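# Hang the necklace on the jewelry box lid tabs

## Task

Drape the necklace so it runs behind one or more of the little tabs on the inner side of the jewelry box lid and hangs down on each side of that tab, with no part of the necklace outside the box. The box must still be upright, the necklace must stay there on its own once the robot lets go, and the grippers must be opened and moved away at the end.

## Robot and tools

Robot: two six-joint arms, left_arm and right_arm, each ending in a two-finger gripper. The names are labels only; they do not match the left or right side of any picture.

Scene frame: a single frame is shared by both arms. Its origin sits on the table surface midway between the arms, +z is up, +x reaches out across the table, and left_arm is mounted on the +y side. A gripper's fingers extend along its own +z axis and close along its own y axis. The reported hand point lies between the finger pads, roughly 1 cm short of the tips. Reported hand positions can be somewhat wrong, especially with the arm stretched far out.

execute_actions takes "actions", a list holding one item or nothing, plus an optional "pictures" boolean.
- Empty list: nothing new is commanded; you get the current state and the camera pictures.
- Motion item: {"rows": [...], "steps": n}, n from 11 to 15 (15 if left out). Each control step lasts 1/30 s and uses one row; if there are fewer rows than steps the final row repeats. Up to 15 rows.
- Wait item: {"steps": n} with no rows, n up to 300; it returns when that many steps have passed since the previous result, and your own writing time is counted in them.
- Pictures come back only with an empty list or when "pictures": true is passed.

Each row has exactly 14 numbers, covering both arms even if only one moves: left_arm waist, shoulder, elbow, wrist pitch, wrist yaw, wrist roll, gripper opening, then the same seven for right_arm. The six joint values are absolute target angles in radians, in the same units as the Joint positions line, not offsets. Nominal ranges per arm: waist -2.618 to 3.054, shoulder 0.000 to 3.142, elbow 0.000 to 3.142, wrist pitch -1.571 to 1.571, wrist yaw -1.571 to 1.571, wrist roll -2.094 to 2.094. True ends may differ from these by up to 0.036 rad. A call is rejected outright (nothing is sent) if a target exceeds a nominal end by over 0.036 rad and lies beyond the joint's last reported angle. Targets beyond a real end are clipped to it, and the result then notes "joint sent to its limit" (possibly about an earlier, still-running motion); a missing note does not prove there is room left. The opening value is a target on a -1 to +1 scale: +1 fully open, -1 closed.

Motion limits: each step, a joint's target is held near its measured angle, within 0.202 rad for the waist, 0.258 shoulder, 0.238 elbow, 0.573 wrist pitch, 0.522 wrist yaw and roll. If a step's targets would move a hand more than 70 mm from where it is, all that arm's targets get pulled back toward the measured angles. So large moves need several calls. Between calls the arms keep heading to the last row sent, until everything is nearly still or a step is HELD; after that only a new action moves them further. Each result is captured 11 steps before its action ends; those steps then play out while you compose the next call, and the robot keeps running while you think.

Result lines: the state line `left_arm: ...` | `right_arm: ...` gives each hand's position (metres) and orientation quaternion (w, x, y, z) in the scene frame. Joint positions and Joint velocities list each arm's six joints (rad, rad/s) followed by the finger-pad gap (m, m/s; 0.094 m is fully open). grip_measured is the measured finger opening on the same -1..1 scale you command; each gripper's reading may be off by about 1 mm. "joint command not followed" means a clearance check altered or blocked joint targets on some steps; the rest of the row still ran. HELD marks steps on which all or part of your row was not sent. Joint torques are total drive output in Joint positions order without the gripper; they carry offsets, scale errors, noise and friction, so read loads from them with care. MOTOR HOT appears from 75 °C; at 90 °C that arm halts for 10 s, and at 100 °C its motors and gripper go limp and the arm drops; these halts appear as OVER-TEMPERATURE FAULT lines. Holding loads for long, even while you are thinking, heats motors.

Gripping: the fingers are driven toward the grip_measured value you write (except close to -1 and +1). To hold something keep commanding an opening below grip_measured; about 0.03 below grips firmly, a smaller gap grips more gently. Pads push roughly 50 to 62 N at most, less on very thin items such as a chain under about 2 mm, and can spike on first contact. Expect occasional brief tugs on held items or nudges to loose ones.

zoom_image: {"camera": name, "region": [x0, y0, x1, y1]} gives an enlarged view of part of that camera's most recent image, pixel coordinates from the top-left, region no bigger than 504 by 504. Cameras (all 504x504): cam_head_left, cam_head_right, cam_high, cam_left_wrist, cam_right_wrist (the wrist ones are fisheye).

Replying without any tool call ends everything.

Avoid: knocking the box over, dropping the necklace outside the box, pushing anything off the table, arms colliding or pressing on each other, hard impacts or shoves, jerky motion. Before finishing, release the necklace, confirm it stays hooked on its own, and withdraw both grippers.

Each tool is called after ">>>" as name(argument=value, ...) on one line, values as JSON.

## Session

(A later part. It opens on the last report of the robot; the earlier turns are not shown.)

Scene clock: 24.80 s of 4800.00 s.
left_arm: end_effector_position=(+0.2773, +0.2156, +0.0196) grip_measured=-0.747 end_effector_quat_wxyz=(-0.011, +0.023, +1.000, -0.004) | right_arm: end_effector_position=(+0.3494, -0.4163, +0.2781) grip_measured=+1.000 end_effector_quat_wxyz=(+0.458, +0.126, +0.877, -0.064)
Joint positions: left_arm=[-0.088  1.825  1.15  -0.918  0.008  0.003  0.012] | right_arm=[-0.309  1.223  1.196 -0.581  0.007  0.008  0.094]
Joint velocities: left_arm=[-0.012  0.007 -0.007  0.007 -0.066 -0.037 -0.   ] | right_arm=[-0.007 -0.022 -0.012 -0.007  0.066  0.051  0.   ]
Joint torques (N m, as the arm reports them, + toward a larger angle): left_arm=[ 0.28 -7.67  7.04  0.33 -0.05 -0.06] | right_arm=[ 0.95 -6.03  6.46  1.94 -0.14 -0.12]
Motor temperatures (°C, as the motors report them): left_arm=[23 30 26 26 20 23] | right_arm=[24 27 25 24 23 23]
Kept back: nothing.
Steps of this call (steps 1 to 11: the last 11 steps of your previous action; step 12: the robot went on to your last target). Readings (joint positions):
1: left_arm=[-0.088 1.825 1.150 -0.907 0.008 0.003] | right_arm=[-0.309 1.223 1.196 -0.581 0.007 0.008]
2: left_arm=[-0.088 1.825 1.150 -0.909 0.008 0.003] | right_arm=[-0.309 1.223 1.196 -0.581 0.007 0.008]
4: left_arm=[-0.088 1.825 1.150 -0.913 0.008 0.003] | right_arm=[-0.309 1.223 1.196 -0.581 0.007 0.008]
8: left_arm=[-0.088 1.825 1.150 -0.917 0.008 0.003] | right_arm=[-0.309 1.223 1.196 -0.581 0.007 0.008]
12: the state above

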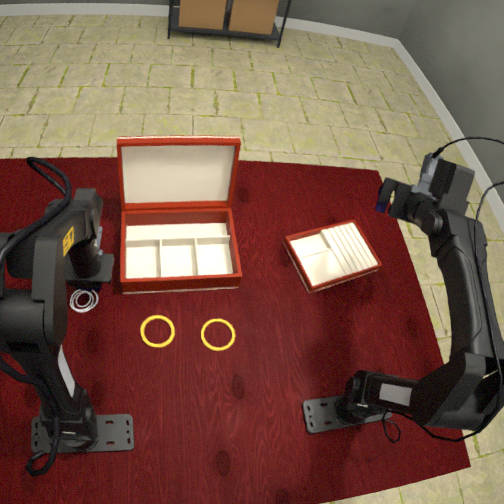

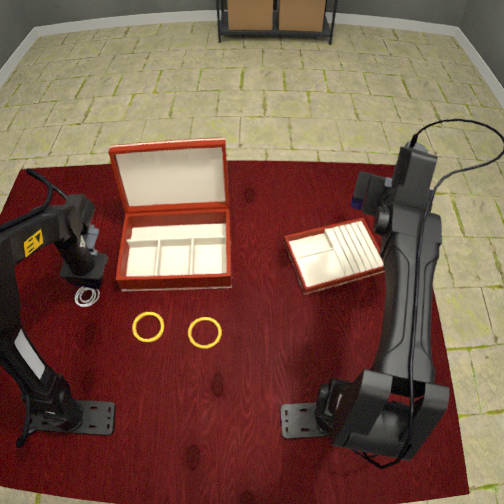

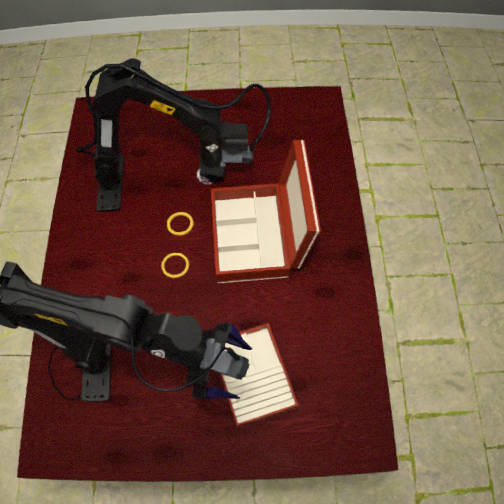

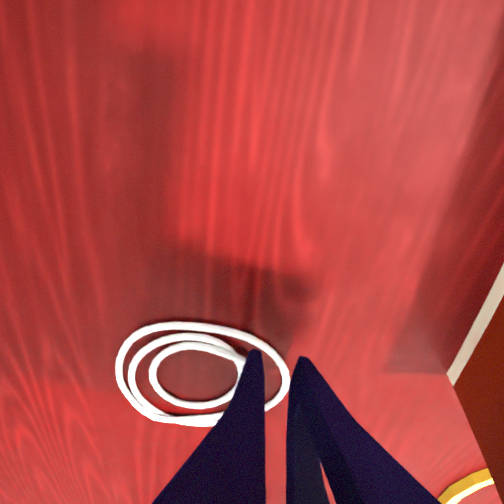

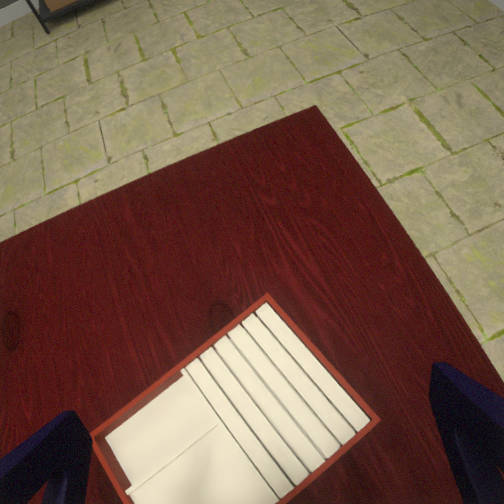

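>>> execute_actions(actions=[{"rows":[[-0.085,1.825,1.095,-0.878,0,0,-0.745,-0.3,1.2,1.2,-0.6,0,0,1]],"steps":15}])

>>> execute_actions(actions=[{"steps":12}], pictures=true)

>>> zoom_image(camera="cam_left_wrist", region=[150,250,400,450])

Scene clock: 25.43 s of 4800.00 s.
left_arm: end_effector_position=(+0.2720, +0.2158, +0.0133) grip_measured=-0.747 end_effector_quat_wxyz=(-0.015, +0.023, +1.000, -0.004) | right_arm: end_effector_position=(+0.3494, -0.4163, +0.2781) grip_measured=+1.000 end_effector_quat_wxyz=(+0.458, +0.126, +0.877, -0.064)
Joint positions: left_arm=[-0.088  1.825  1.123 -0.899  0.008  0.003  0.012] | right_arm=[-0.309  1.223  1.196 -0.581  0.007  0.008  0.094]
Joint velocities: left_arm=[ 0.007  0.002 -0.198  0.051 -0.022  0.066 -0.   ] | right_arm=[-0.017  0.007 -0.002 -0.022  0.037  0.022  0.   ]
Joint torques (N m, as the arm reports them, + toward a larger angle): left_arm=[ 0.3  -7.31  5.58  0.64 -0.07 -0.07] | right_arm=[ 0.84 -5.79  6.61  1.93 -0.15 -0.11]
Motor temperatures (°C, as the motors report them): left_arm=[23 30 26 26 20 23] | right_arm=[24 27 25 24 23 23]
Steps of this call (steps 1 to 15: the robot went on to your last target; steps 16 to 19: the first 4 steps of this action). Readings (joint positions):
16: left_arm=[-0.088 1.825 1.146 -0.913 0.008 0.003] | right_arm=[-0.309 1.223 1.196 -0.581 0.007 0.008]
17: left_arm=[-0.088 1.825 1.139 -0.905 0.008 0.003] | right_arm=[-0.309 1.223 1.196 -0.581 0.007 0.008]
19: the state above

Scene clock: 25.83 s of 4800.00 s.
left_arm: end_effector_position=(+0.2708, +0.2161, +0.0123) grip_measured=-0.747 end_effector_quat_wxyz=(-0.017, +0.023, +1.000, -0.003) | right_arm: end_effector_position=(+0.3494, -0.4163, +0.2781) grip_measured=+1.000 end_effector_quat_wxyz=(+0.458, +0.126, +0.877, -0.064)
Joint positions: left_arm=[-0.088  1.825  1.118 -0.897  0.006  0.003  0.012] | right_arm=[-0.309  1.223  1.196 -0.581  0.007  0.008  0.094]
Joint velocities: left_arm=[-0.002 -0.002  0.002  0.022  0.007  0.037 -0.   ] | right_arm=[-0.017 -0.017 -0.007 -0.125  0.022  0.022  0.   ]
Joint torques (N m, as the arm reports them, + toward a larger angle): left_arm=[ 0.24 -7.23  4.95  0.59 -0.04 -0.07] | right_arm=[ 0.81 -5.79  6.79  1.9  -0.08 -0.09]
Motor temperatures (°C, as the motors report them): left_arm=[23 30 26 26 20 23] | right_arm=[24 27 25 24 23 23]
Kept back: nothing.
Steps of this call (steps 1 to 11: the last 11 steps of your previous action; step 12: the robot went on to your last target). Readings (joint positions):
1: left_arm=[-0.088 1.825 1.118 -0.899 0.007 0.003] | right_arm=[-0.309 1.223 1.196 -0.581 0.007 0.008]
2: left_arm=[-0.088 1.825 1.118 -0.898 0.006 0.003] | right_arm=[-0.309 1.223 1.196 -0.581 0.007 0.008]
4: left_arm=[-0.088 1.825 1.118 -0.897 0.006 0.003] | right_arm=[-0.309 1.223 1.196 -0.581 0.007 0.008]
8: left_arm=[-0.088 1.825 1.118 -0.897 0.006 0.003] | right_arm=[-0.309 1.223 1.196 -0.581 0.007 0.008]
12: the state above

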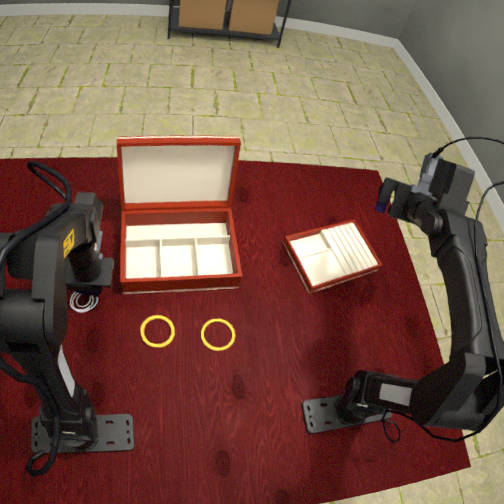

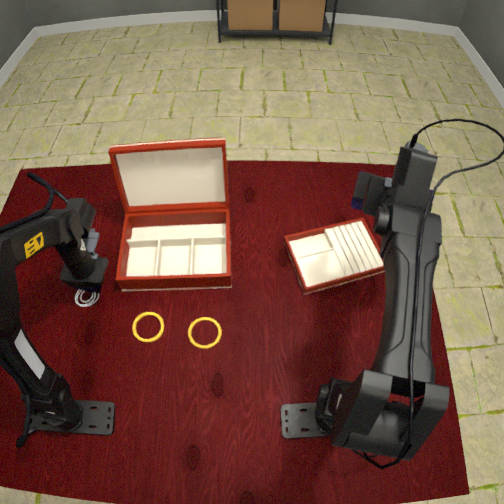

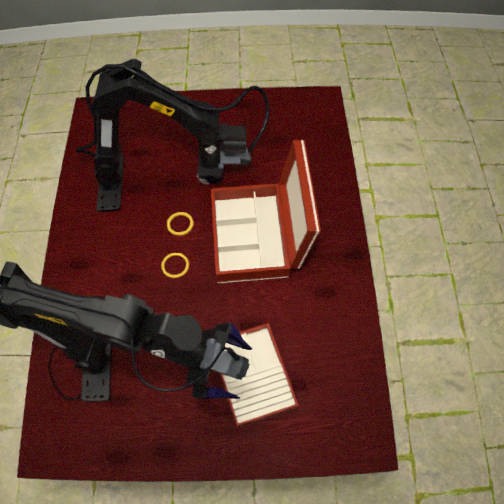

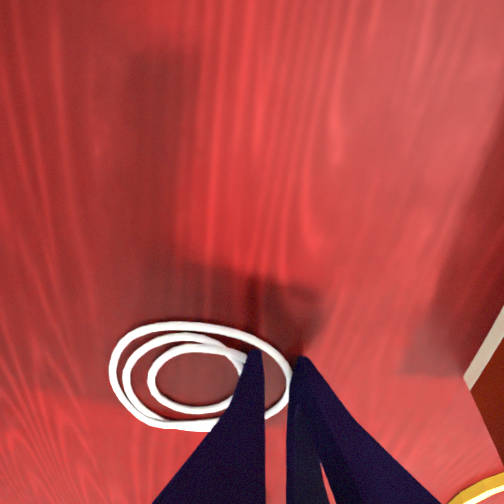

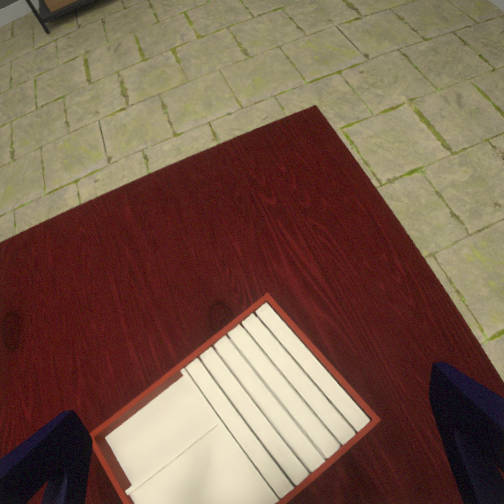

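Region (150, 250, 400, 450) of cam_left_wrist's 504x504 image, scaled by 2.016, with more detail than that image has; it fills the top 403 rows of this view, and the rest is white.

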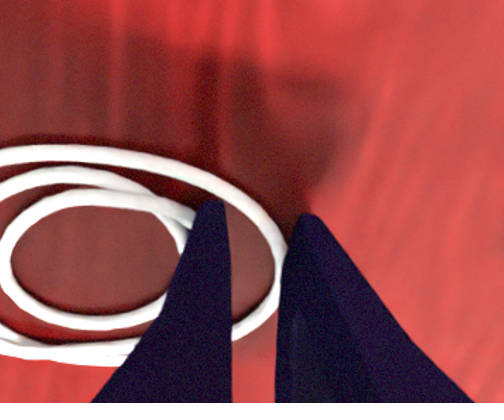

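>>> execute_actions(actions=[{"rows":[[-0.085,1.825,1.10,-0.89,0,0,-0.99,-0.3,1.2,1.2,-0.6,0,0,1]],"steps":15}])

>>> execute_actions(actions=[{"rows":[[-0.085,1.79,1.28,-1.06,0,0,-0.99,-0.3,1.2,1.2,-0.6,0,0,1]],"steps":15}])

>>> execute_actions(actions=[{"steps":12}], pictures=true)

Scene clock: 26.50 s of 4800.00 s.
left_arm: end_effector_position=(+0.2706, +0.2162, +0.0123) grip_measured=-0.986 end_effector_quat_wxyz=(-0.017, +0.023, +1.000, -0.003) | right_arm: end_effector_position=(+0.3494, -0.4163, +0.2781) grip_measured=+1.000 end_effector_quat_wxyz=(+0.458, +0.126, +0.877, -0.064)
Joint positions: left_arm=[-0.088  1.825  1.118 -0.898  0.006  0.003  0.001] | right_arm=[-0.309  1.223  1.196 -0.581  0.007  0.008  0.094]
Joint velocities: left_arm=[-0.012  0.002 -0.017 -0.022  0.051  0.066 -0.003] | right_arm=[ 0.002 -0.012  0.012  0.007 -0.022  0.007  0.   ]
Joint torques (N m, as the arm reports them, + toward a larger angle): left_arm=[ 0.3  -7.19  5.33  0.5  -0.04 -0.07] | right_arm=[ 0.81 -5.89  6.53  1.95 -0.13 -0.14]
Motor temperatures (°C, as the motors report them): left_arm=[23 30 26 26 20 23] | right_arm=[24 27 25 24 23 23]
Steps of this call (steps 1 to 15: the robot went on to your last target; step 16: nothing new was sent; steps 17 to 20: the first 4 steps of this action). Readings (joint positions):
17: left_arm=[-0.088 1.825 1.118 -0.897 0.006 0.003] | right_arm=[-0.309 1.223 1.196 -0.581 0.007 0.008]
18: left_arm=[-0.088 1.825 1.118 -0.897 0.006 0.003] | right_arm=[-0.309 1.223 1.196 -0.581 0.007 0.008]
20: the state above

Scene clock: 27.00 s of 4800.00 s.
left_arm: end_effector_position=(+0.2849, +0.2155, +0.0397) grip_measured=-0.988 end_effector_quat_wxyz=(-0.008, +0.023, +1.000, -0.003) | right_arm: end_effector_position=(+0.3494, -0.4163, +0.2781) grip_measured=+1.000 end_effector_quat_wxyz=(+0.458, +0.126, +0.877, -0.064)
Joint positions: left_arm=[-0.088  1.818  1.227 -0.996  0.006  0.003  0.001] | right_arm=[-0.309  1.223  1.196 -0.581  0.007  0.008  0.094]
Joint velocities: left_arm=[-0.007 -0.212  0.696 -0.154  0.022 -0.037 -0.   ] | right_arm=[-0.017 -0.012  0.002 -0.051 -0.11  -0.007  0.   ]
Joint torques (N m, as the arm reports them, + toward a larger angle): left_arm=[ 0.31 -8.59  8.    0.08 -0.03 -0.06] | right_arm=[ 0.93 -5.96  6.6   1.96 -0.09 -0.1 ]
Motor temperatures (°C, as the motors report them): left_arm=[23 30 26 26 20 23] | right_arm=[24 27 25 24 23 23]
Steps of this call (steps 1 to 11: the last 11 steps of your previous action; steps 12 to 15: the first 4 steps of this action). Readings (joint positions):
12: left_arm=[-0.088 1.825 1.137 -0.925 0.006 0.003] | right_arm=[-0.309 1.223 1.196 -0.581 0.007 0.008]
13: left_arm=[-0.088 1.827 1.167 -0.964 0.006 0.003] | right_arm=[-0.309 1.223 1.196 -0.581 0.007 0.008]
15: the state above

Scene clock: 27.40 s of 4800.00 s.
left_arm: end_effector_position=(+0.2883, +0.2154, +0.0563) grip_measured=-0.988 end_effector_quat_wxyz=(+0.001, +0.023, +1.000, -0.003) | right_arm: end_effector_position=(+0.3494, -0.4163, +0.2781) grip_measured=+1.000 end_effector_quat_wxyz=(+0.458, +0.126, +0.877, -0.064)
Joint positions: left_arm=[-0.088  1.795  1.268 -1.043  0.006  0.003  0.001] | right_arm=[-0.309  1.223  1.196 -0.581  0.007  0.008  0.094]
Joint velocities: left_arm=[ 0.012  0.002  0.022 -0.095  0.022  0.037  0.   ] | right_arm=[-0.017  0.002 -0.012 -0.022 -0.037 -0.007  0.   ]
Joint torques (N m, as the arm reports them, + toward a larger angle): left_arm=[ 0.23 -7.73  8.47  0.37 -0.04 -0.06] | right_arm=[ 0.67 -5.77  6.49  1.89 -0.05 -0.13]
Motor temperatures (°C, as the motors report them): left_arm=[23 30 26 26 20 23] | right_arm=[24 27 25 24 23 23]
Kept back: nothing.
Steps of this call (steps 1 to 11: the last 11 steps of your previous action; step 12: the robot went on to your last target). Readings (joint positions):
1: left_arm=[-0.088 1.810 1.247 -0.999 0.006 0.003] | right_arm=[-0.309 1.223 1.196 -0.581 0.007 0.008]
2: left_arm=[-0.088 1.803 1.259 -1.002 0.006 0.003] | right_arm=[-0.309 1.223 1.196 -0.581 0.007 0.008]
4: left_arm=[-0.088 1.795 1.268 -1.008 0.006 0.003] | right_arm=[-0.309 1.223 1.196 -0.581 0.007 0.008]
8: left_arm=[-0.088 1.795 1.268 -1.033 0.006 0.003] | right_arm=[-0.309 1.223 1.196 -0.581 0.007 0.008]
12: the state above

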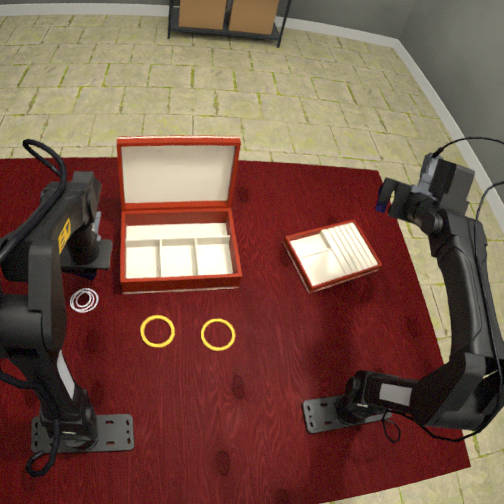

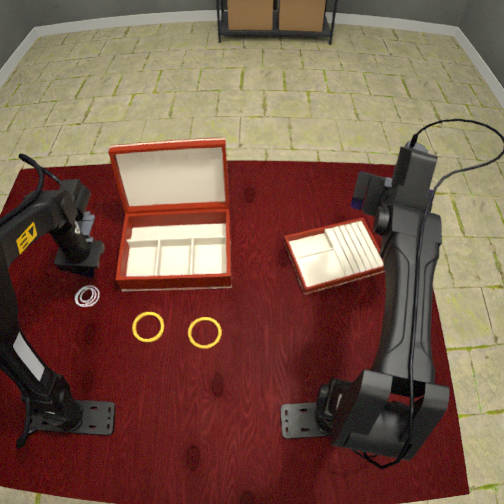

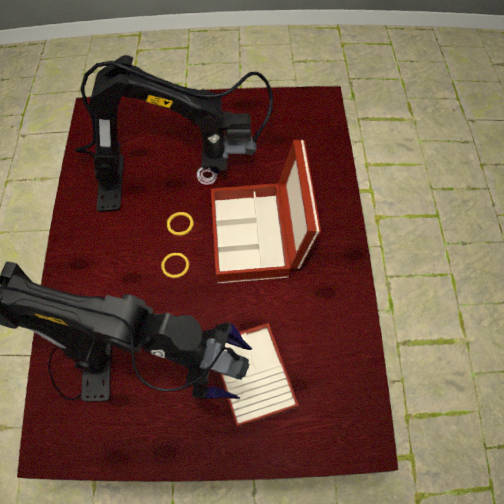

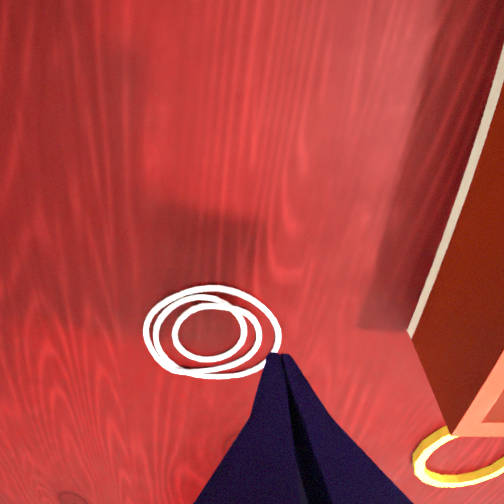

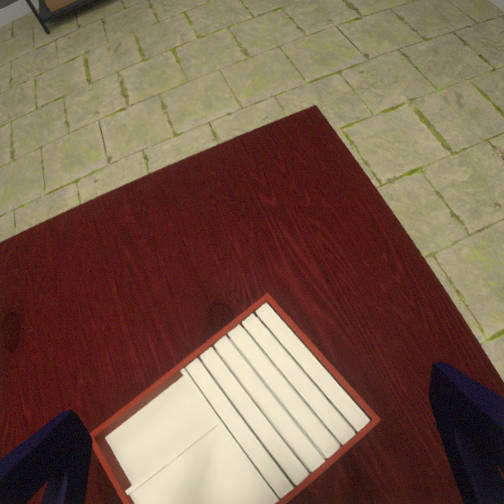

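>>> execute_actions(actions=[{"rows":[[-0.085,1.84,1.15,-0.93,0,0,-0.745,-0.3,1.2,1.2,-0.6,0,0,1],[-0.085,1.84,1.15,-0.93,0,0,-0.745,-0.3,1.2,1.2,-0.6,0,0,1],[-0.085,1.84,1.15,-0.93,0,0,-0.745,-0.3,1.2,1.2,-0.6,0,0,1],[-0.085,1.84,1.15,-0.93,0,0,-0.745,-0.3,1.2,1.2,-0.6,0,0,1],[-0.085,1.84,1.15,-0.93,0,0,-0.745,-0.3,1.2,1.2,-0.6,0,0,1],[-0.085,1.84,1.15,-0.93,0,0,-0.745,-0.3,1.2,1.2,-0.6,0,0,1],[-0.085,1.84,1.15,-0.93,0,0,-0.745,-0.3,1.2,1.2,-0.6,0,0,1],[-0.085,1.84,1.15,-0.93,0,0,-0.745,-0.3,1.2,1.2,-0.6,0,0,1],[-0.085,1.84,1.15,-0.93,0,0,-0.745,-0.3,1.2,1.2,-0.6,0,0,1],[-0.085,1.84,1.10,-0.885,0,0,-0.745,-0.3,1.2,1.2,-0.6,0,0,1]],"steps":15}])

>>> execute_actions(actions=[{"steps":15}], pictures=true)

>>> zoom_image(camera="cam_left_wrist", region=[150,250,400,450])

Scene clock: 28.27 s of 4800.00 s.
left_arm: end_effector_position=(+0.2782, +0.2158, +0.0330) grip_measured=-0.748 end_effector_quat_wxyz=(-0.014, +0.023, +1.000, -0.003) | right_arm: end_effector_position=(+0.3494, -0.4163, +0.2781) grip_measured=+1.000 end_effector_quat_wxyz=(+0.458, +0.126, +0.877, -0.064)
Joint positions: left_arm=[-0.088  1.813  1.193 -0.978  0.006  0.003  0.012] | right_arm=[-0.309  1.223  1.196 -0.581  0.007  0.008  0.094]
Joint velocities: left_arm=[ 0.007  0.3   -0.53   0.154  0.037 -0.037  0.004] | right_arm=[-0.007 -0.027 -0.017 -0.051  0.007 -0.007  0.   ]
Joint torques (N m, as the arm reports them, + toward a larger angle): left_arm=[ 0.19 -6.74  6.26  0.63 -0.05 -0.06] | right_arm=[ 0.92 -5.74  6.47  1.84 -0.12 -0.13]
Motor temperatures (°C, as the motors report them): left_arm=[23 30 26 26 20 23] | right_arm=[24 27 26 24 23 23]
Steps of this call (steps 1 to 22: the robot went on to your last target; steps 23 to 26: the first 4 steps of this action). Readings (joint positions):
23: left_arm=[-0.088 1.795 1.255 -1.031 0.006 0.003] | right_arm=[-0.309 1.223 1.196 -0.581 0.007 0.008]
24: left_arm=[-0.088 1.796 1.235 -1.004 0.006 0.003] | right_arm=[-0.309 1.223 1.196 -0.581 0.007 0.008]
26: the state above

Scene clock: 28.77 s of 4800.00 s.
left_arm: end_effector_position=(+0.2696, +0.2164, +0.0124) grip_measured=-0.747 end_effector_quat_wxyz=(-0.027, +0.023, +0.999, -0.002) | right_arm: end_effector_position=(+0.3494, -0.4163, +0.2781) grip_measured=+1.000 end_effector_quat_wxyz=(+0.458, +0.126, +0.877, -0.064)
Joint positions: left_arm=[-0.088  1.838  1.134 -0.92   0.005  0.003  0.012] | right_arm=[-0.309  1.223  1.196 -0.581  0.007  0.008  0.094]
Joint velocities: left_arm=[-0.002 -0.007 -0.012 -0.007 -0.066  0.007  0.   ] | right_arm=[-0.002  0.007  0.012  0.022  0.037 -0.022  0.   ]
Joint torques (N m, as the arm reports them, + toward a larger angle): left_arm=[ 0.27 -7.19  3.94  0.69 -0.03 -0.07] | right_arm=[ 0.99 -5.82  6.64  1.95 -0.11 -0.12]
Motor temperatures (°C, as the motors report them): left_arm=[23 30 26 26 20 23] | right_arm=[24 27 26 24 23 23]
Kept back: nothing.
Steps of this call (steps 1 to 11: the last 11 steps of your previous action; steps 12 to 15: the robot went on to your last target). Readings (joint positions):
1: left_arm=[-0.088 1.823 1.177 -0.974 0.006 0.003] | right_arm=[-0.309 1.223 1.196 -0.581 0.007 0.008]
2: left_arm=[-0.088 1.831 1.167 -0.973 0.006 0.003] | right_arm=[-0.309 1.223 1.196 -0.581 0.007 0.008]
4: left_arm=[-0.088 1.839 1.158 -0.970 0.006 0.003] | right_arm=[-0.309 1.223 1.196 -0.581 0.007 0.008]
8: left_arm=[-0.088 1.840 1.137 -0.929 0.006 0.003] | right_arm=[-0.309 1.223 1.196 -0.581 0.007 0.008]
15: the state above

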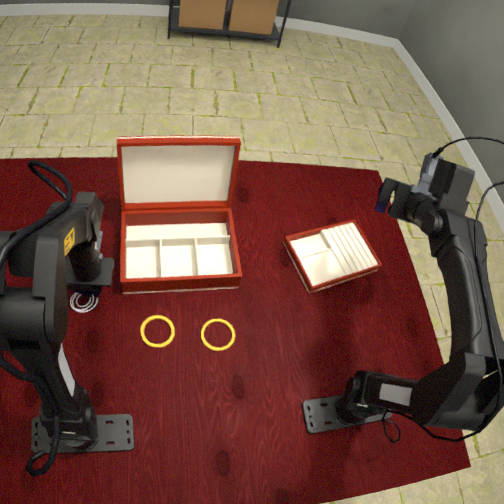

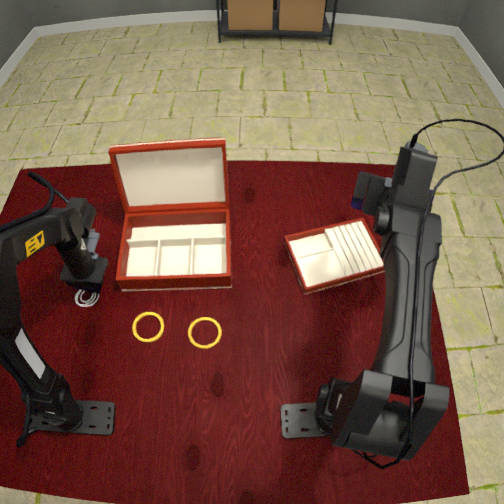

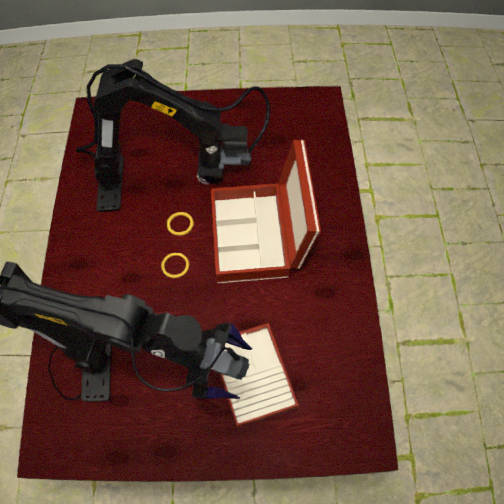

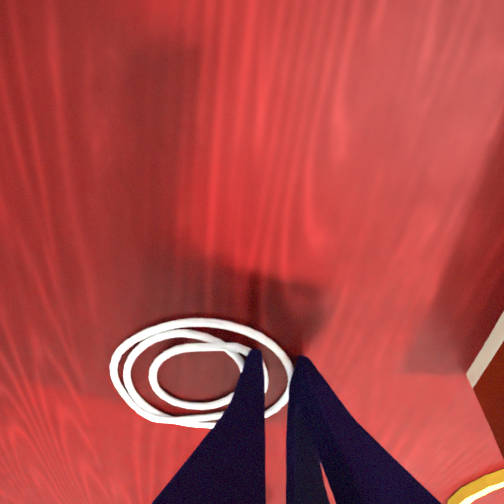

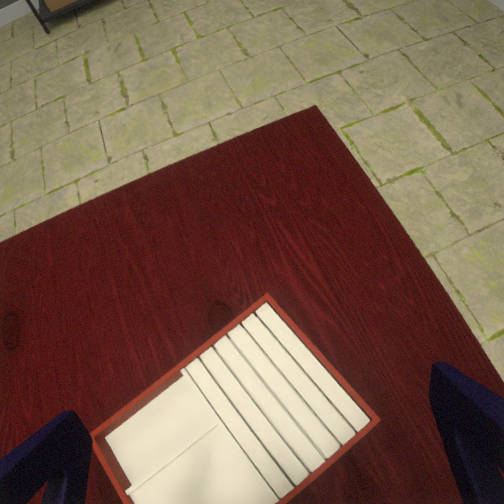

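Region (150, 250, 400, 450) of cam_left_wrist's 504x504 image, scaled by 2.016, with more detail than that image has; it fills the top 403 rows of this view, and the rest is white.

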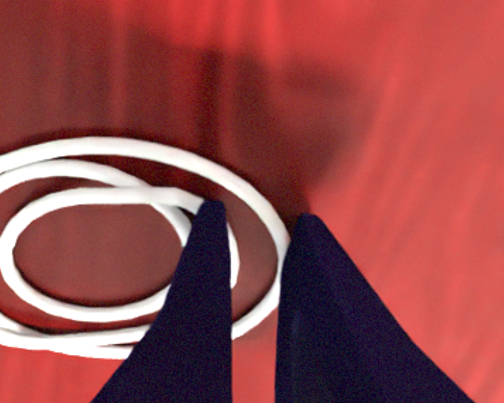

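>>> execute_actions(actions=[{"rows":[[-0.085,1.84,1.185,-0.95,0,0,-0.745,-0.3,1.2,1.2,-0.6,0,0,1],[-0.085,1.84,1.185,-0.95,0,0,-0.745,-0.3,1.2,1.2,-0.6,0,0,1],[-0.085,1.84,1.185,-0.95,0,0,-0.745,-0.3,1.2,1.2,-0.6,0,0,1],[-0.085,1.84,1.185,-0.95,0,0,-0.745,-0.3,1.2,1.2,-0.6,0,0,1],[-0.117,1.84,1.185,-0.95,0,0,-0.745,-0.3,1.2,1.2,-0.6,0,0,1],[-0.117,1.84,1.185,-0.95,0,0,-0.745,-0.3,1.2,1.2,-0.6,0,0,1],[-0.117,1.84,1.185,-0.95,0,0,-0.745,-0.3,1.2,1.2,-0.6,0,0,1],[-0.117,1.84,1.185,-0.95,0,0,-0.745,-0.3,1.2,1.2,-0.6,0,0,1],[-0.117,1.84,1.185,-0.95,0,0,-0.745,-0.3,1.2,1.2,-0.6,0,0,1],[-0.117,1.84,1.095,-0.9,0,0,-0.745,-0.3,1.2,1.2,-0.6,0,0,1]],"steps":15}])

>>> execute_actions(actions=[{"steps":15}], pictures=true)

>>> zoom_image(camera="cam_left_wrist", region=[150,250,400,450])

Scene clock: 30.23 s of 4800.00 s.
left_arm: end_effector_position=(+0.2729, +0.2163, +0.0167) grip_measured=-0.747 end_effector_quat_wxyz=(-0.024, +0.023, +0.999, -0.002) | right_arm: end_effector_position=(+0.3494, -0.4163, +0.2781) grip_measured=+1.000 end_effector_quat_wxyz=(+0.458, +0.126, +0.877, -0.064)
Joint positions: left_arm=[-0.088  1.838  1.153 -0.934  0.005  0.003  0.012] | right_arm=[-0.309  1.223  1.196 -0.581  0.007  0.008  0.094]
Joint velocities: left_arm=[-0.007 -0.007  0.115 -0.051  0.007 -0.037 -0.   ] | right_arm=[ 0.012  0.002 -0.007  0.037  0.007  0.051  0.   ]
Joint torques (N m, as the arm reports them, + toward a larger angle): left_arm=[ 0.24 -7.16  9.02  0.23 -0.02 -0.07] | right_arm=[ 0.66 -5.77  6.61  1.91 -0.06 -0.1 ]
Motor temperatures (°C, as the motors report them): left_arm=[23 30 26 26 20 23] | right_arm=[24 27 26 24 23 23]
Steps of this call (steps 1 to 15: the robot went on to your last target; steps 16 to 40: nothing new was sent; steps 41 to 44: the first 4 steps of this action). Readings (joint positions):
41: left_arm=[-0.088 1.838 1.138 -0.925 0.005 0.003] | right_arm=[-0.309 1.223 1.196 -0.581 0.007 0.008]
42: left_arm=[-0.088 1.838 1.143 -0.930 0.005 0.003] | right_arm=[-0.309 1.223 1.196 -0.581 0.007 0.008]
44: the state above

Scene clock: 30.73 s of 4800.00 s.
left_arm: end_effector_position=(+0.2691, +0.2111, +0.0123) grip_measured=-0.746 end_effector_quat_wxyz=(-0.025, +0.034, +0.999, +0.002) | right_arm: end_effector_position=(+0.3494, -0.4163, +0.2781) grip_measured=+1.000 end_effector_quat_wxyz=(+0.458, +0.126, +0.877, -0.064)
Joint positions: left_arm=[-0.11   1.835  1.131 -0.917 -0.002  0.003  0.012] | right_arm=[-0.309  1.223  1.196 -0.581  0.007  0.008  0.094]
Joint velocities: left_arm=[-0.007 -0.002 -0.012  0.022  0.022  0.066 -0.   ] | right_arm=[ 0.007 -0.002  0.002 -0.007  0.022 -0.081  0.   ]
Joint torques (N m, as the arm reports them, + toward a larger angle): left_arm=[-0.48 -7.01  3.92  0.55  0.04 -0.07] | right_arm=[ 0.6  -5.81  6.42  1.88 -0.12 -0.1 ]
Motor temperatures (°C, as the motors report them): left_arm=[23 30 26 26 20 23] | right_arm=[24 27 26 25 23 23]
Kept back: nothing.
Steps of this call (steps 1 to 11: the last 11 steps of your previous action; steps 12 to 15: the robot went on to your last target). Readings (joint positions):
1: left_arm=[-0.089 1.838 1.156 -0.934 0.005 0.003] | right_arm=[-0.309 1.223 1.196 -0.581 0.007 0.008]
2: left_arm=[-0.092 1.838 1.158 -0.934 0.005 0.003] | right_arm=[-0.309 1.223 1.196 -0.581 0.007 0.008]
4: left_arm=[-0.102 1.838 1.159 -0.934 0.005 0.003] | right_arm=[-0.309 1.223 1.196 -0.581 0.007 0.008]
8: left_arm=[-0.109 1.838 1.134 -0.917 0.004 0.003] | right_arm=[-0.309 1.223 1.196 -0.581 0.007 0.008]
15: the state above

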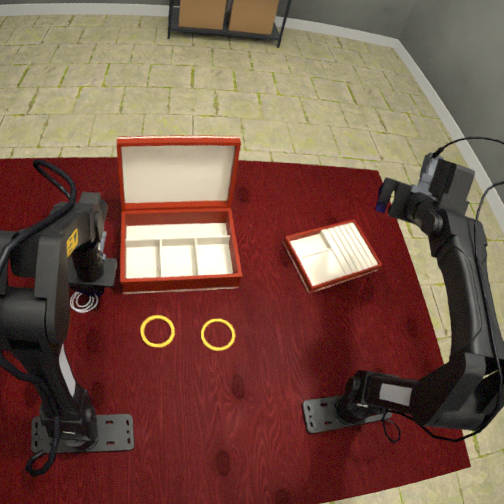

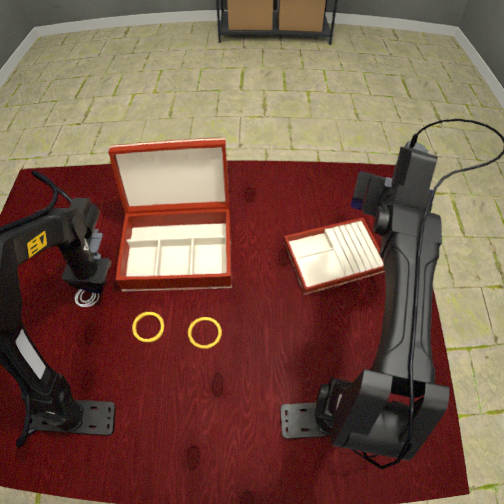

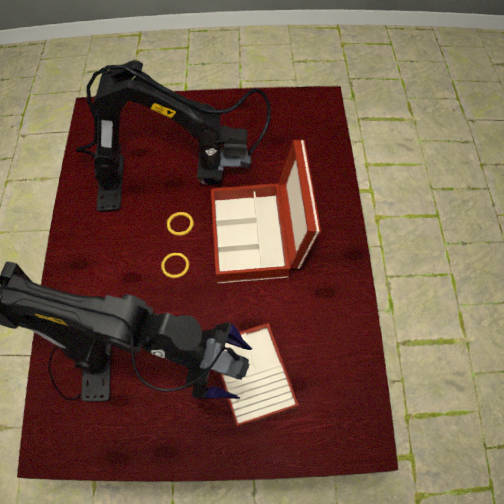

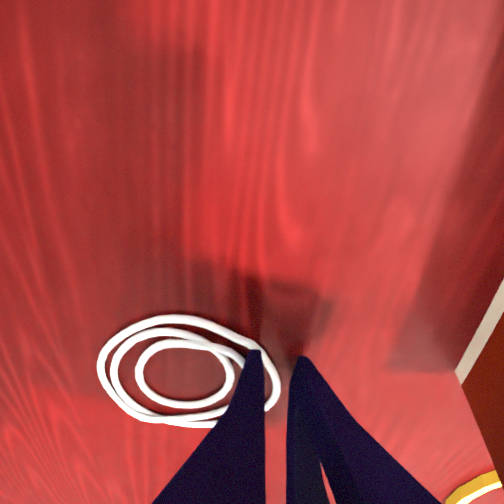

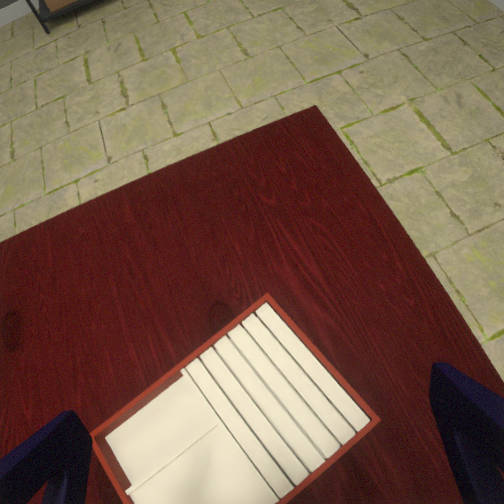

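Region (150, 250, 400, 450) of cam_left_wrist's 504x504 image, scaled by 2.016, with more detail than that image has; it fills the top 403 rows of this view, and the rest is white.

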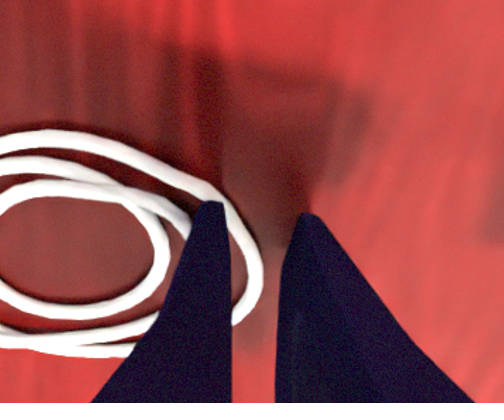

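>>> execute_actions(actions=[{"rows":[[-0.112,1.84,1.10,-0.905,0,0,-0.99,-0.3,1.2,1.2,-0.6,0,0,1]],"steps":15}])

>>> execute_actions(actions=[{"steps":12}], pictures=true)

>>> zoom_image(camera="cam_left_wrist", region=[150,250,400,450])

Scene clock: 31.53 s of 4800.00 s.
left_arm: end_effector_position=(+0.2709, +0.2115, +0.0122) grip_measured=-0.986 end_effector_quat_wxyz=(-0.022, +0.034, +0.999, +0.003) | right_arm: end_effector_position=(+0.3494, -0.4163, +0.2781) grip_measured=+1.000 end_effector_quat_wxyz=(+0.458, +0.126, +0.877, -0.064)
Joint positions: left_arm=[-0.11   1.835  1.131 -0.91  -0.005  0.003  0.001] | right_arm=[-0.309  1.223  1.196 -0.581  0.007  0.008  0.094]
Joint velocities: left_arm=[-0.012  0.002  0.007 -0.022  0.022 -0.007 -0.004] | right_arm=[-0.007  0.007  0.012 -0.066  0.007 -0.007  0.   ]
Joint torques (N m, as the arm reports them, + toward a larger angle): left_arm=[-0.11 -6.98  4.29  0.46  0.09 -0.06] | right_arm=[ 0.72 -5.73  6.63  1.95 -0.13 -0.07]
Motor temperatures (°C, as the motors report them): left_arm=[23 30 25 26 20 23] | right_arm=[24 27 26 25 23 23]
Steps of this call (steps 1 to 15: the robot went on to your last target; steps 16 to 20: nothing new was sent; steps 21 to 24: the first 4 steps of this action). Readings (joint positions):
21: left_arm=[-0.110 1.835 1.131 -0.916 -0.003 0.003] | right_arm=[-0.309 1.223 1.196 -0.581 0.007 0.008]
22: left_arm=[-0.110 1.835 1.131 -0.913 -0.005 0.003] | right_arm=[-0.309 1.223 1.196 -0.581 0.007 0.008]
24: the state above

Scene clock: 31.93 s of 4800.00 s.
left_arm: end_effector_position=(+0.2710, +0.2115, +0.0122) grip_measured=-0.988 end_effector_quat_wxyz=(-0.022, +0.034, +0.999, +0.003) | right_arm: end_effector_position=(+0.3494, -0.4163, +0.2781) grip_measured=+1.000 end_effector_quat_wxyz=(+0.458, +0.126, +0.877, -0.064)
Joint positions: left_arm=[-0.11   1.835  1.131 -0.909 -0.005  0.003  0.001] | right_arm=[-0.309  1.223  1.196 -0.581  0.007  0.008  0.094]
Joint velocities: left_arm=[-0.012  0.007  0.012  0.007  0.037  0.051  0.   ] | right_arm=[-0.017  0.002 -0.002  0.007  0.007  0.037  0.   ]
Joint torques (N m, as the arm reports them, + toward a larger angle): left_arm=[-0.14 -6.98  4.27  0.45  0.08 -0.07] | right_arm=[ 0.78 -5.86  6.72  1.91 -0.09 -0.11]
Motor temperatures (°C, as the motors report them): left_arm=[23 30 25 26 20 23] | right_arm=[24 27 26 25 23 23]
Kept back: nothing.
Steps of this call (steps 1 to 11: the last 11 steps of your previous action; step 12: the robot went on to your last target). Readings (joint positions):
1: left_arm=[-0.110 1.835 1.131 -0.910 -0.005 0.003] | right_arm=[-0.309 1.223 1.196 -0.581 0.007 0.008]
2: left_arm=[-0.110 1.835 1.131 -0.909 -0.005 0.003] | right_arm=[-0.309 1.223 1.196 -0.581 0.007 0.008]
4: left_arm=[-0.110 1.835 1.131 -0.909 -0.005 0.003] | right_arm=[-0.309 1.223 1.196 -0.581 0.007 0.008]
8: left_arm=[-0.110 1.835 1.131 -0.909 -0.005 0.003] | right_arm=[-0.309 1.223 1.196 -0.581 0.007 0.008]
12: the state above

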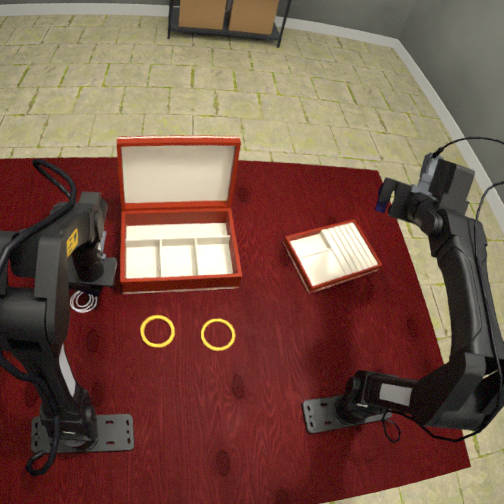

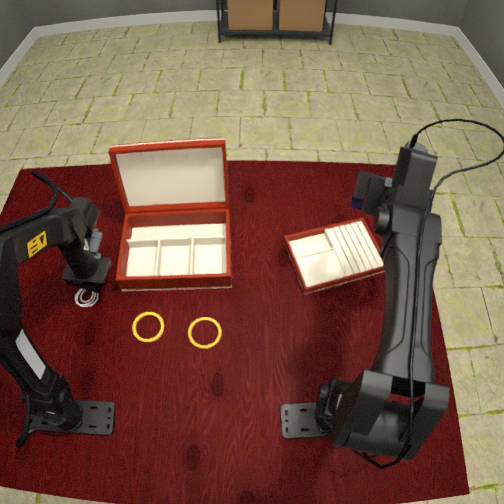

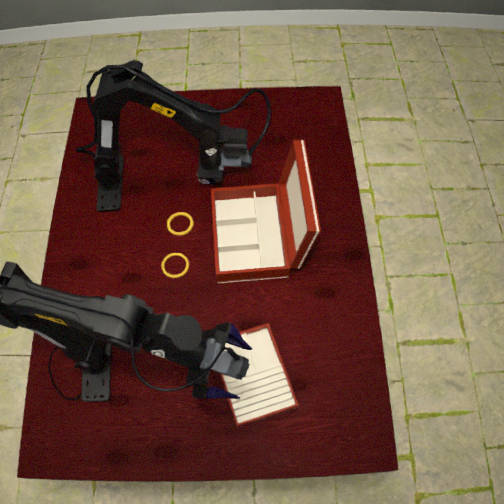

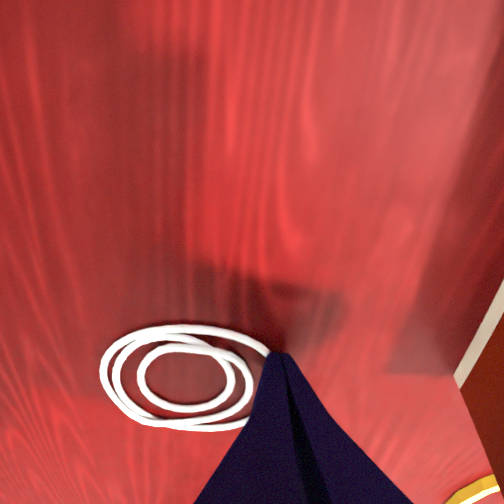

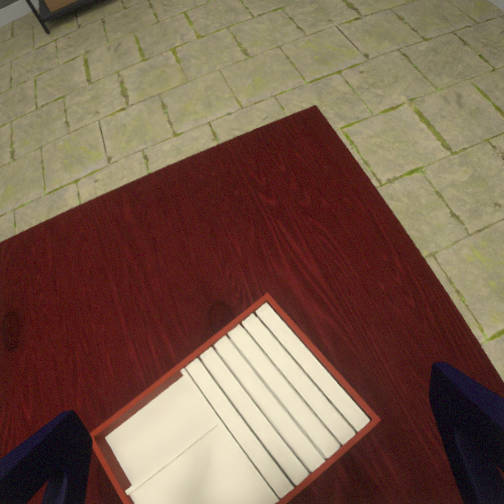

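Region (150, 250, 400, 450) of cam_left_wrist's 504x504 image, scaled by 2.016, with more detail than that image has; it fills the top 403 rows of this view, and the rest is white.

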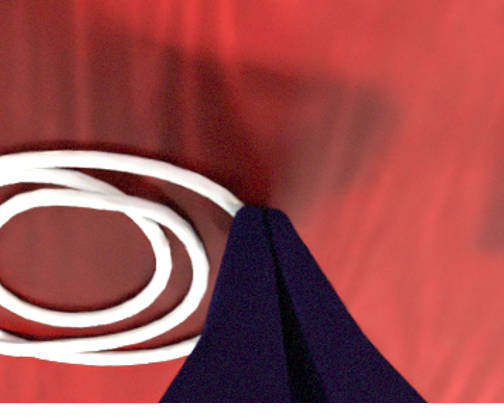

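>>> execute_actions(actions=[{"rows":[[-0.112,1.84,1.2,-0.96,0,0,-0.99,-0.3,1.2,1.2,-0.6,0,0,1],[-0.112,1.84,1.2,-0.96,0,0,-0.99,-0.3,1.2,1.2,-0.6,0,0,1],[-0.112,1.84,1.2,-0.96,0,0,-0.99,-0.3,1.2,1.2,-0.6,0,0,1],[-0.112,1.84,1.2,-0.96,0,0,-0.99,-0.3,1.2,1.2,-0.6,0,0,1],[-0.112,1.84,1.2,-0.96,0,0,-0.99,-0.3,1.2,1.2,-0.6,0,0,1],[-0.112,1.84,1.2,-0.96,0,0,-0.99,-0.3,1.2,1.2,-0.6,0,0,1],[0.015,1.84,1.2,-0.96,0,0,-0.99,-0.3,1.2,1.2,-0.6,0,0,1]],"steps":15}])

>>> execute_actions(actions=[{"rows":[[0.015,1.84,1.2,-0.96,0,0,-0.99,-0.3,1.2,1.2,-0.6,0,0,1],[0.015,1.84,1.2,-0.96,0,0,-0.99,-0.3,1.2,1.2,-0.6,0,0,1],[0.015,1.84,1.2,-0.96,0,0,-0.99,-0.3,1.2,1.2,-0.6,0,0,1],[0.015,1.84,1.2,-0.96,0,0,-0.99,-0.3,1.2,1.2,-0.6,0,0,1],[0.015,1.84,1.09,-0.89,0,0,-0.99,-0.3,1.2,1.2,-0.6,0,0,1]],"steps":15}])

>>> execute_actions(actions=[{"steps":15}], pictures=true)

Scene clock: 33.17 s of 4800.00 s.
left_arm: end_effector_position=(+0.2768, +0.2111, +0.0197) grip_measured=-0.988 end_effector_quat_wxyz=(-0.018, +0.034, +0.999, +0.003) | right_arm: end_effector_position=(+0.3494, -0.4163, +0.2781) grip_measured=+1.000 end_effector_quat_wxyz=(+0.458, +0.126, +0.877, -0.064)
Joint positions: left_arm=[-0.11   1.837  1.165 -0.936 -0.005  0.003  0.001] | right_arm=[-0.309  1.223  1.196 -0.581  0.007  0.008  0.094]
Joint velocities: left_arm=[-0.017 -0.007  0.232 -0.095  0.051 -0.007  0.   ] | right_arm=[ 0.002  0.002 -0.007 -0.037  0.037 -0.037  0.   ]
Joint torques (N m, as the arm reports them, + toward a larger angle): left_arm=[-0.08 -7.08  8.68  0.23  0.07 -0.07] | right_arm=[ 0.64 -5.95  6.63  1.9  -0.12 -0.06]
Motor temperatures (°C, as the motors report them): left_arm=[23 30 25 26 20 23] | right_arm=[24 27 26 25 23 23]
Steps of this call (steps 1 to 15: the robot went on to your last target; steps 16 to 33: nothing new was sent; steps 34 to 37: the first 4 steps of this action). Readings (joint positions):
34: left_arm=[-0.110 1.835 1.138 -0.917 -0.005 0.003] | right_arm=[-0.309 1.223 1.196 -0.581 0.007 0.008]
35: left_arm=[-0.110 1.837 1.147 -0.927 -0.005 0.003] | right_arm=[-0.309 1.223 1.196 -0.581 0.007 0.008]
37: the state above

Scene clock: 33.67 s of 4800.00 s.
left_arm: end_effector_position=(+0.2772, +0.2517, +0.0220) grip_measured=-0.988 end_effector_quat_wxyz=(-0.019, -0.033, +0.999, -0.000) | right_arm: end_effector_position=(+0.3494, -0.4163, +0.2781) grip_measured=+1.000 end_effector_quat_wxyz=(+0.458, +0.126, +0.877, -0.064)
Joint positions: left_arm=[ 0.024  1.837  1.176 -0.947 -0.001  0.003  0.001] | right_arm=[-0.309  1.223  1.196 -0.581  0.007  0.008  0.094]
Joint velocities: left_arm=[-0.012 -0.017  0.012  0.007 -0.022 -0.007 -0.   ] | right_arm=[-0.002  0.002 -0.017 -0.007 -0.007 -0.022  0.   ]
Joint torques (N m, as the arm reports them, + toward a larger angle): left_arm=[-0.57 -7.21  9.11  0.33  0.03 -0.06] | right_arm=[ 0.85 -5.8   6.51  1.91 -0.09 -0.12]
Motor temperatures (°C, as the motors report them): left_arm=[23 30 25 26 20 23] | right_arm=[24 27 26 25 23 23]
Steps of this call (steps 1 to 11: the last 11 steps of your previous action; steps 12 to 15: the first 4 steps of this action). Readings (joint positions):
12: left_arm=[0.024 1.837 1.176 -0.946 -0.001 0.003] | right_arm=[-0.309 1.223 1.196 -0.581 0.007 0.008]
13: left_arm=[0.024 1.837 1.176 -0.947 -0.001 0.003] | right_arm=[-0.309 1.223 1.196 -0.581 0.007 0.008]
15: the state above

Scene clock: 34.17 s of 4800.00 s.
left_arm: end_effector_position=(+0.2689, +0.2497, +0.0124) grip_measured=-0.989 end_effector_quat_wxyz=(-0.024, -0.032, +0.999, -0.003) | right_arm: end_effector_position=(+0.3494, -0.4163, +0.2781) grip_measured=+1.000 end_effector_quat_wxyz=(+0.458, +0.126, +0.877, -0.064)
Joint positions: left_arm=[ 0.022  1.832  1.126 -0.913  0.004  0.003  0.001] | right_arm=[-0.309  1.223  1.196 -0.581  0.007  0.008  0.094]
Joint velocities: left_arm=[-0.017  0.002 -0.017 -0.066 -0.007  0.022 -0.   ] | right_arm=[ 0.002 -0.007 -0.007  0.022  0.022 -0.066  0.   ]
Joint torques (N m, as the arm reports them, + toward a larger angle): left_arm=[-0.52 -6.71  3.93  0.63  0.   -0.06] | right_arm=[ 0.69 -5.72  6.6   1.9  -0.08 -0.09]
Motor temperatures (°C, as the motors report them): left_arm=[23 30 25 26 20 23] | right_arm=[24 27 26 25 23 23]
Kept back: nothing.
Steps of this call (steps 1 to 11: the last 11 steps of your previous action; steps 12 to 15: the robot went on to your last target). Readings (joint positions):
1: left_arm=[0.024 1.836 1.167 -0.938 -0.001 0.003] | right_arm=[-0.309 1.223 1.196 -0.581 0.007 0.008]
2: left_arm=[0.024 1.835 1.153 -0.923 -0.001 0.003] | right_arm=[-0.309 1.223 1.196 -0.581 0.007 0.008]
4: left_arm=[0.024 1.834 1.128 -0.917 0.005 0.003] | right_arm=[-0.309 1.223 1.196 -0.581 0.007 0.008]
8: left_arm=[0.022 1.832 1.126 -0.913 0.004 0.003] | right_arm=[-0.309 1.223 1.196 -0.581 0.007 0.008]
15: the state above

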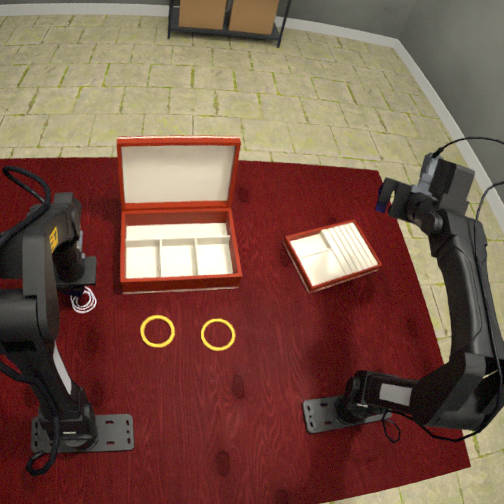

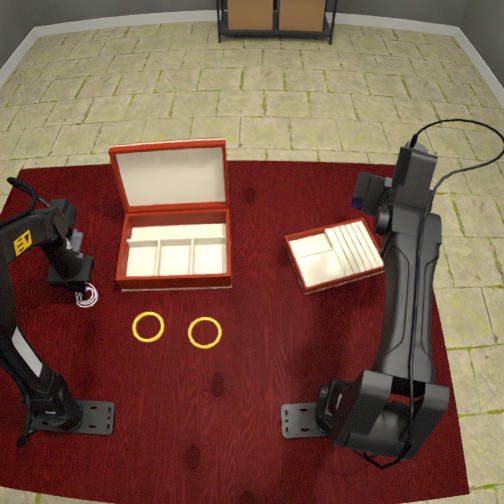

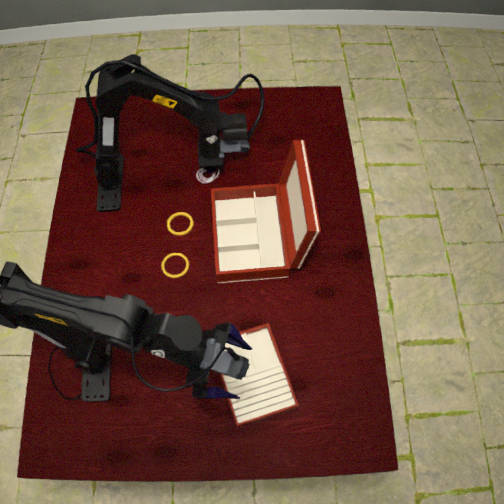

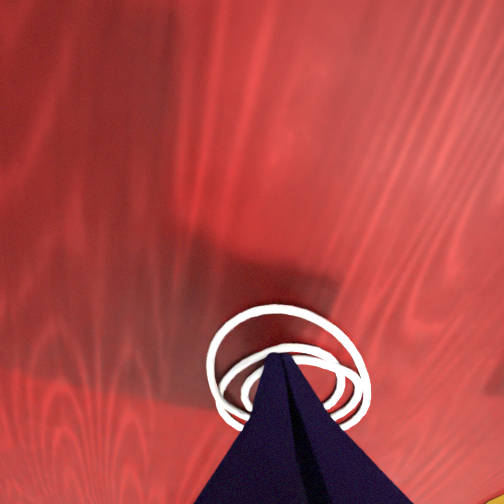

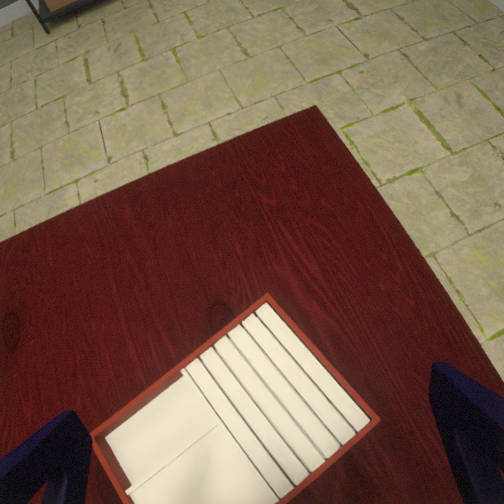

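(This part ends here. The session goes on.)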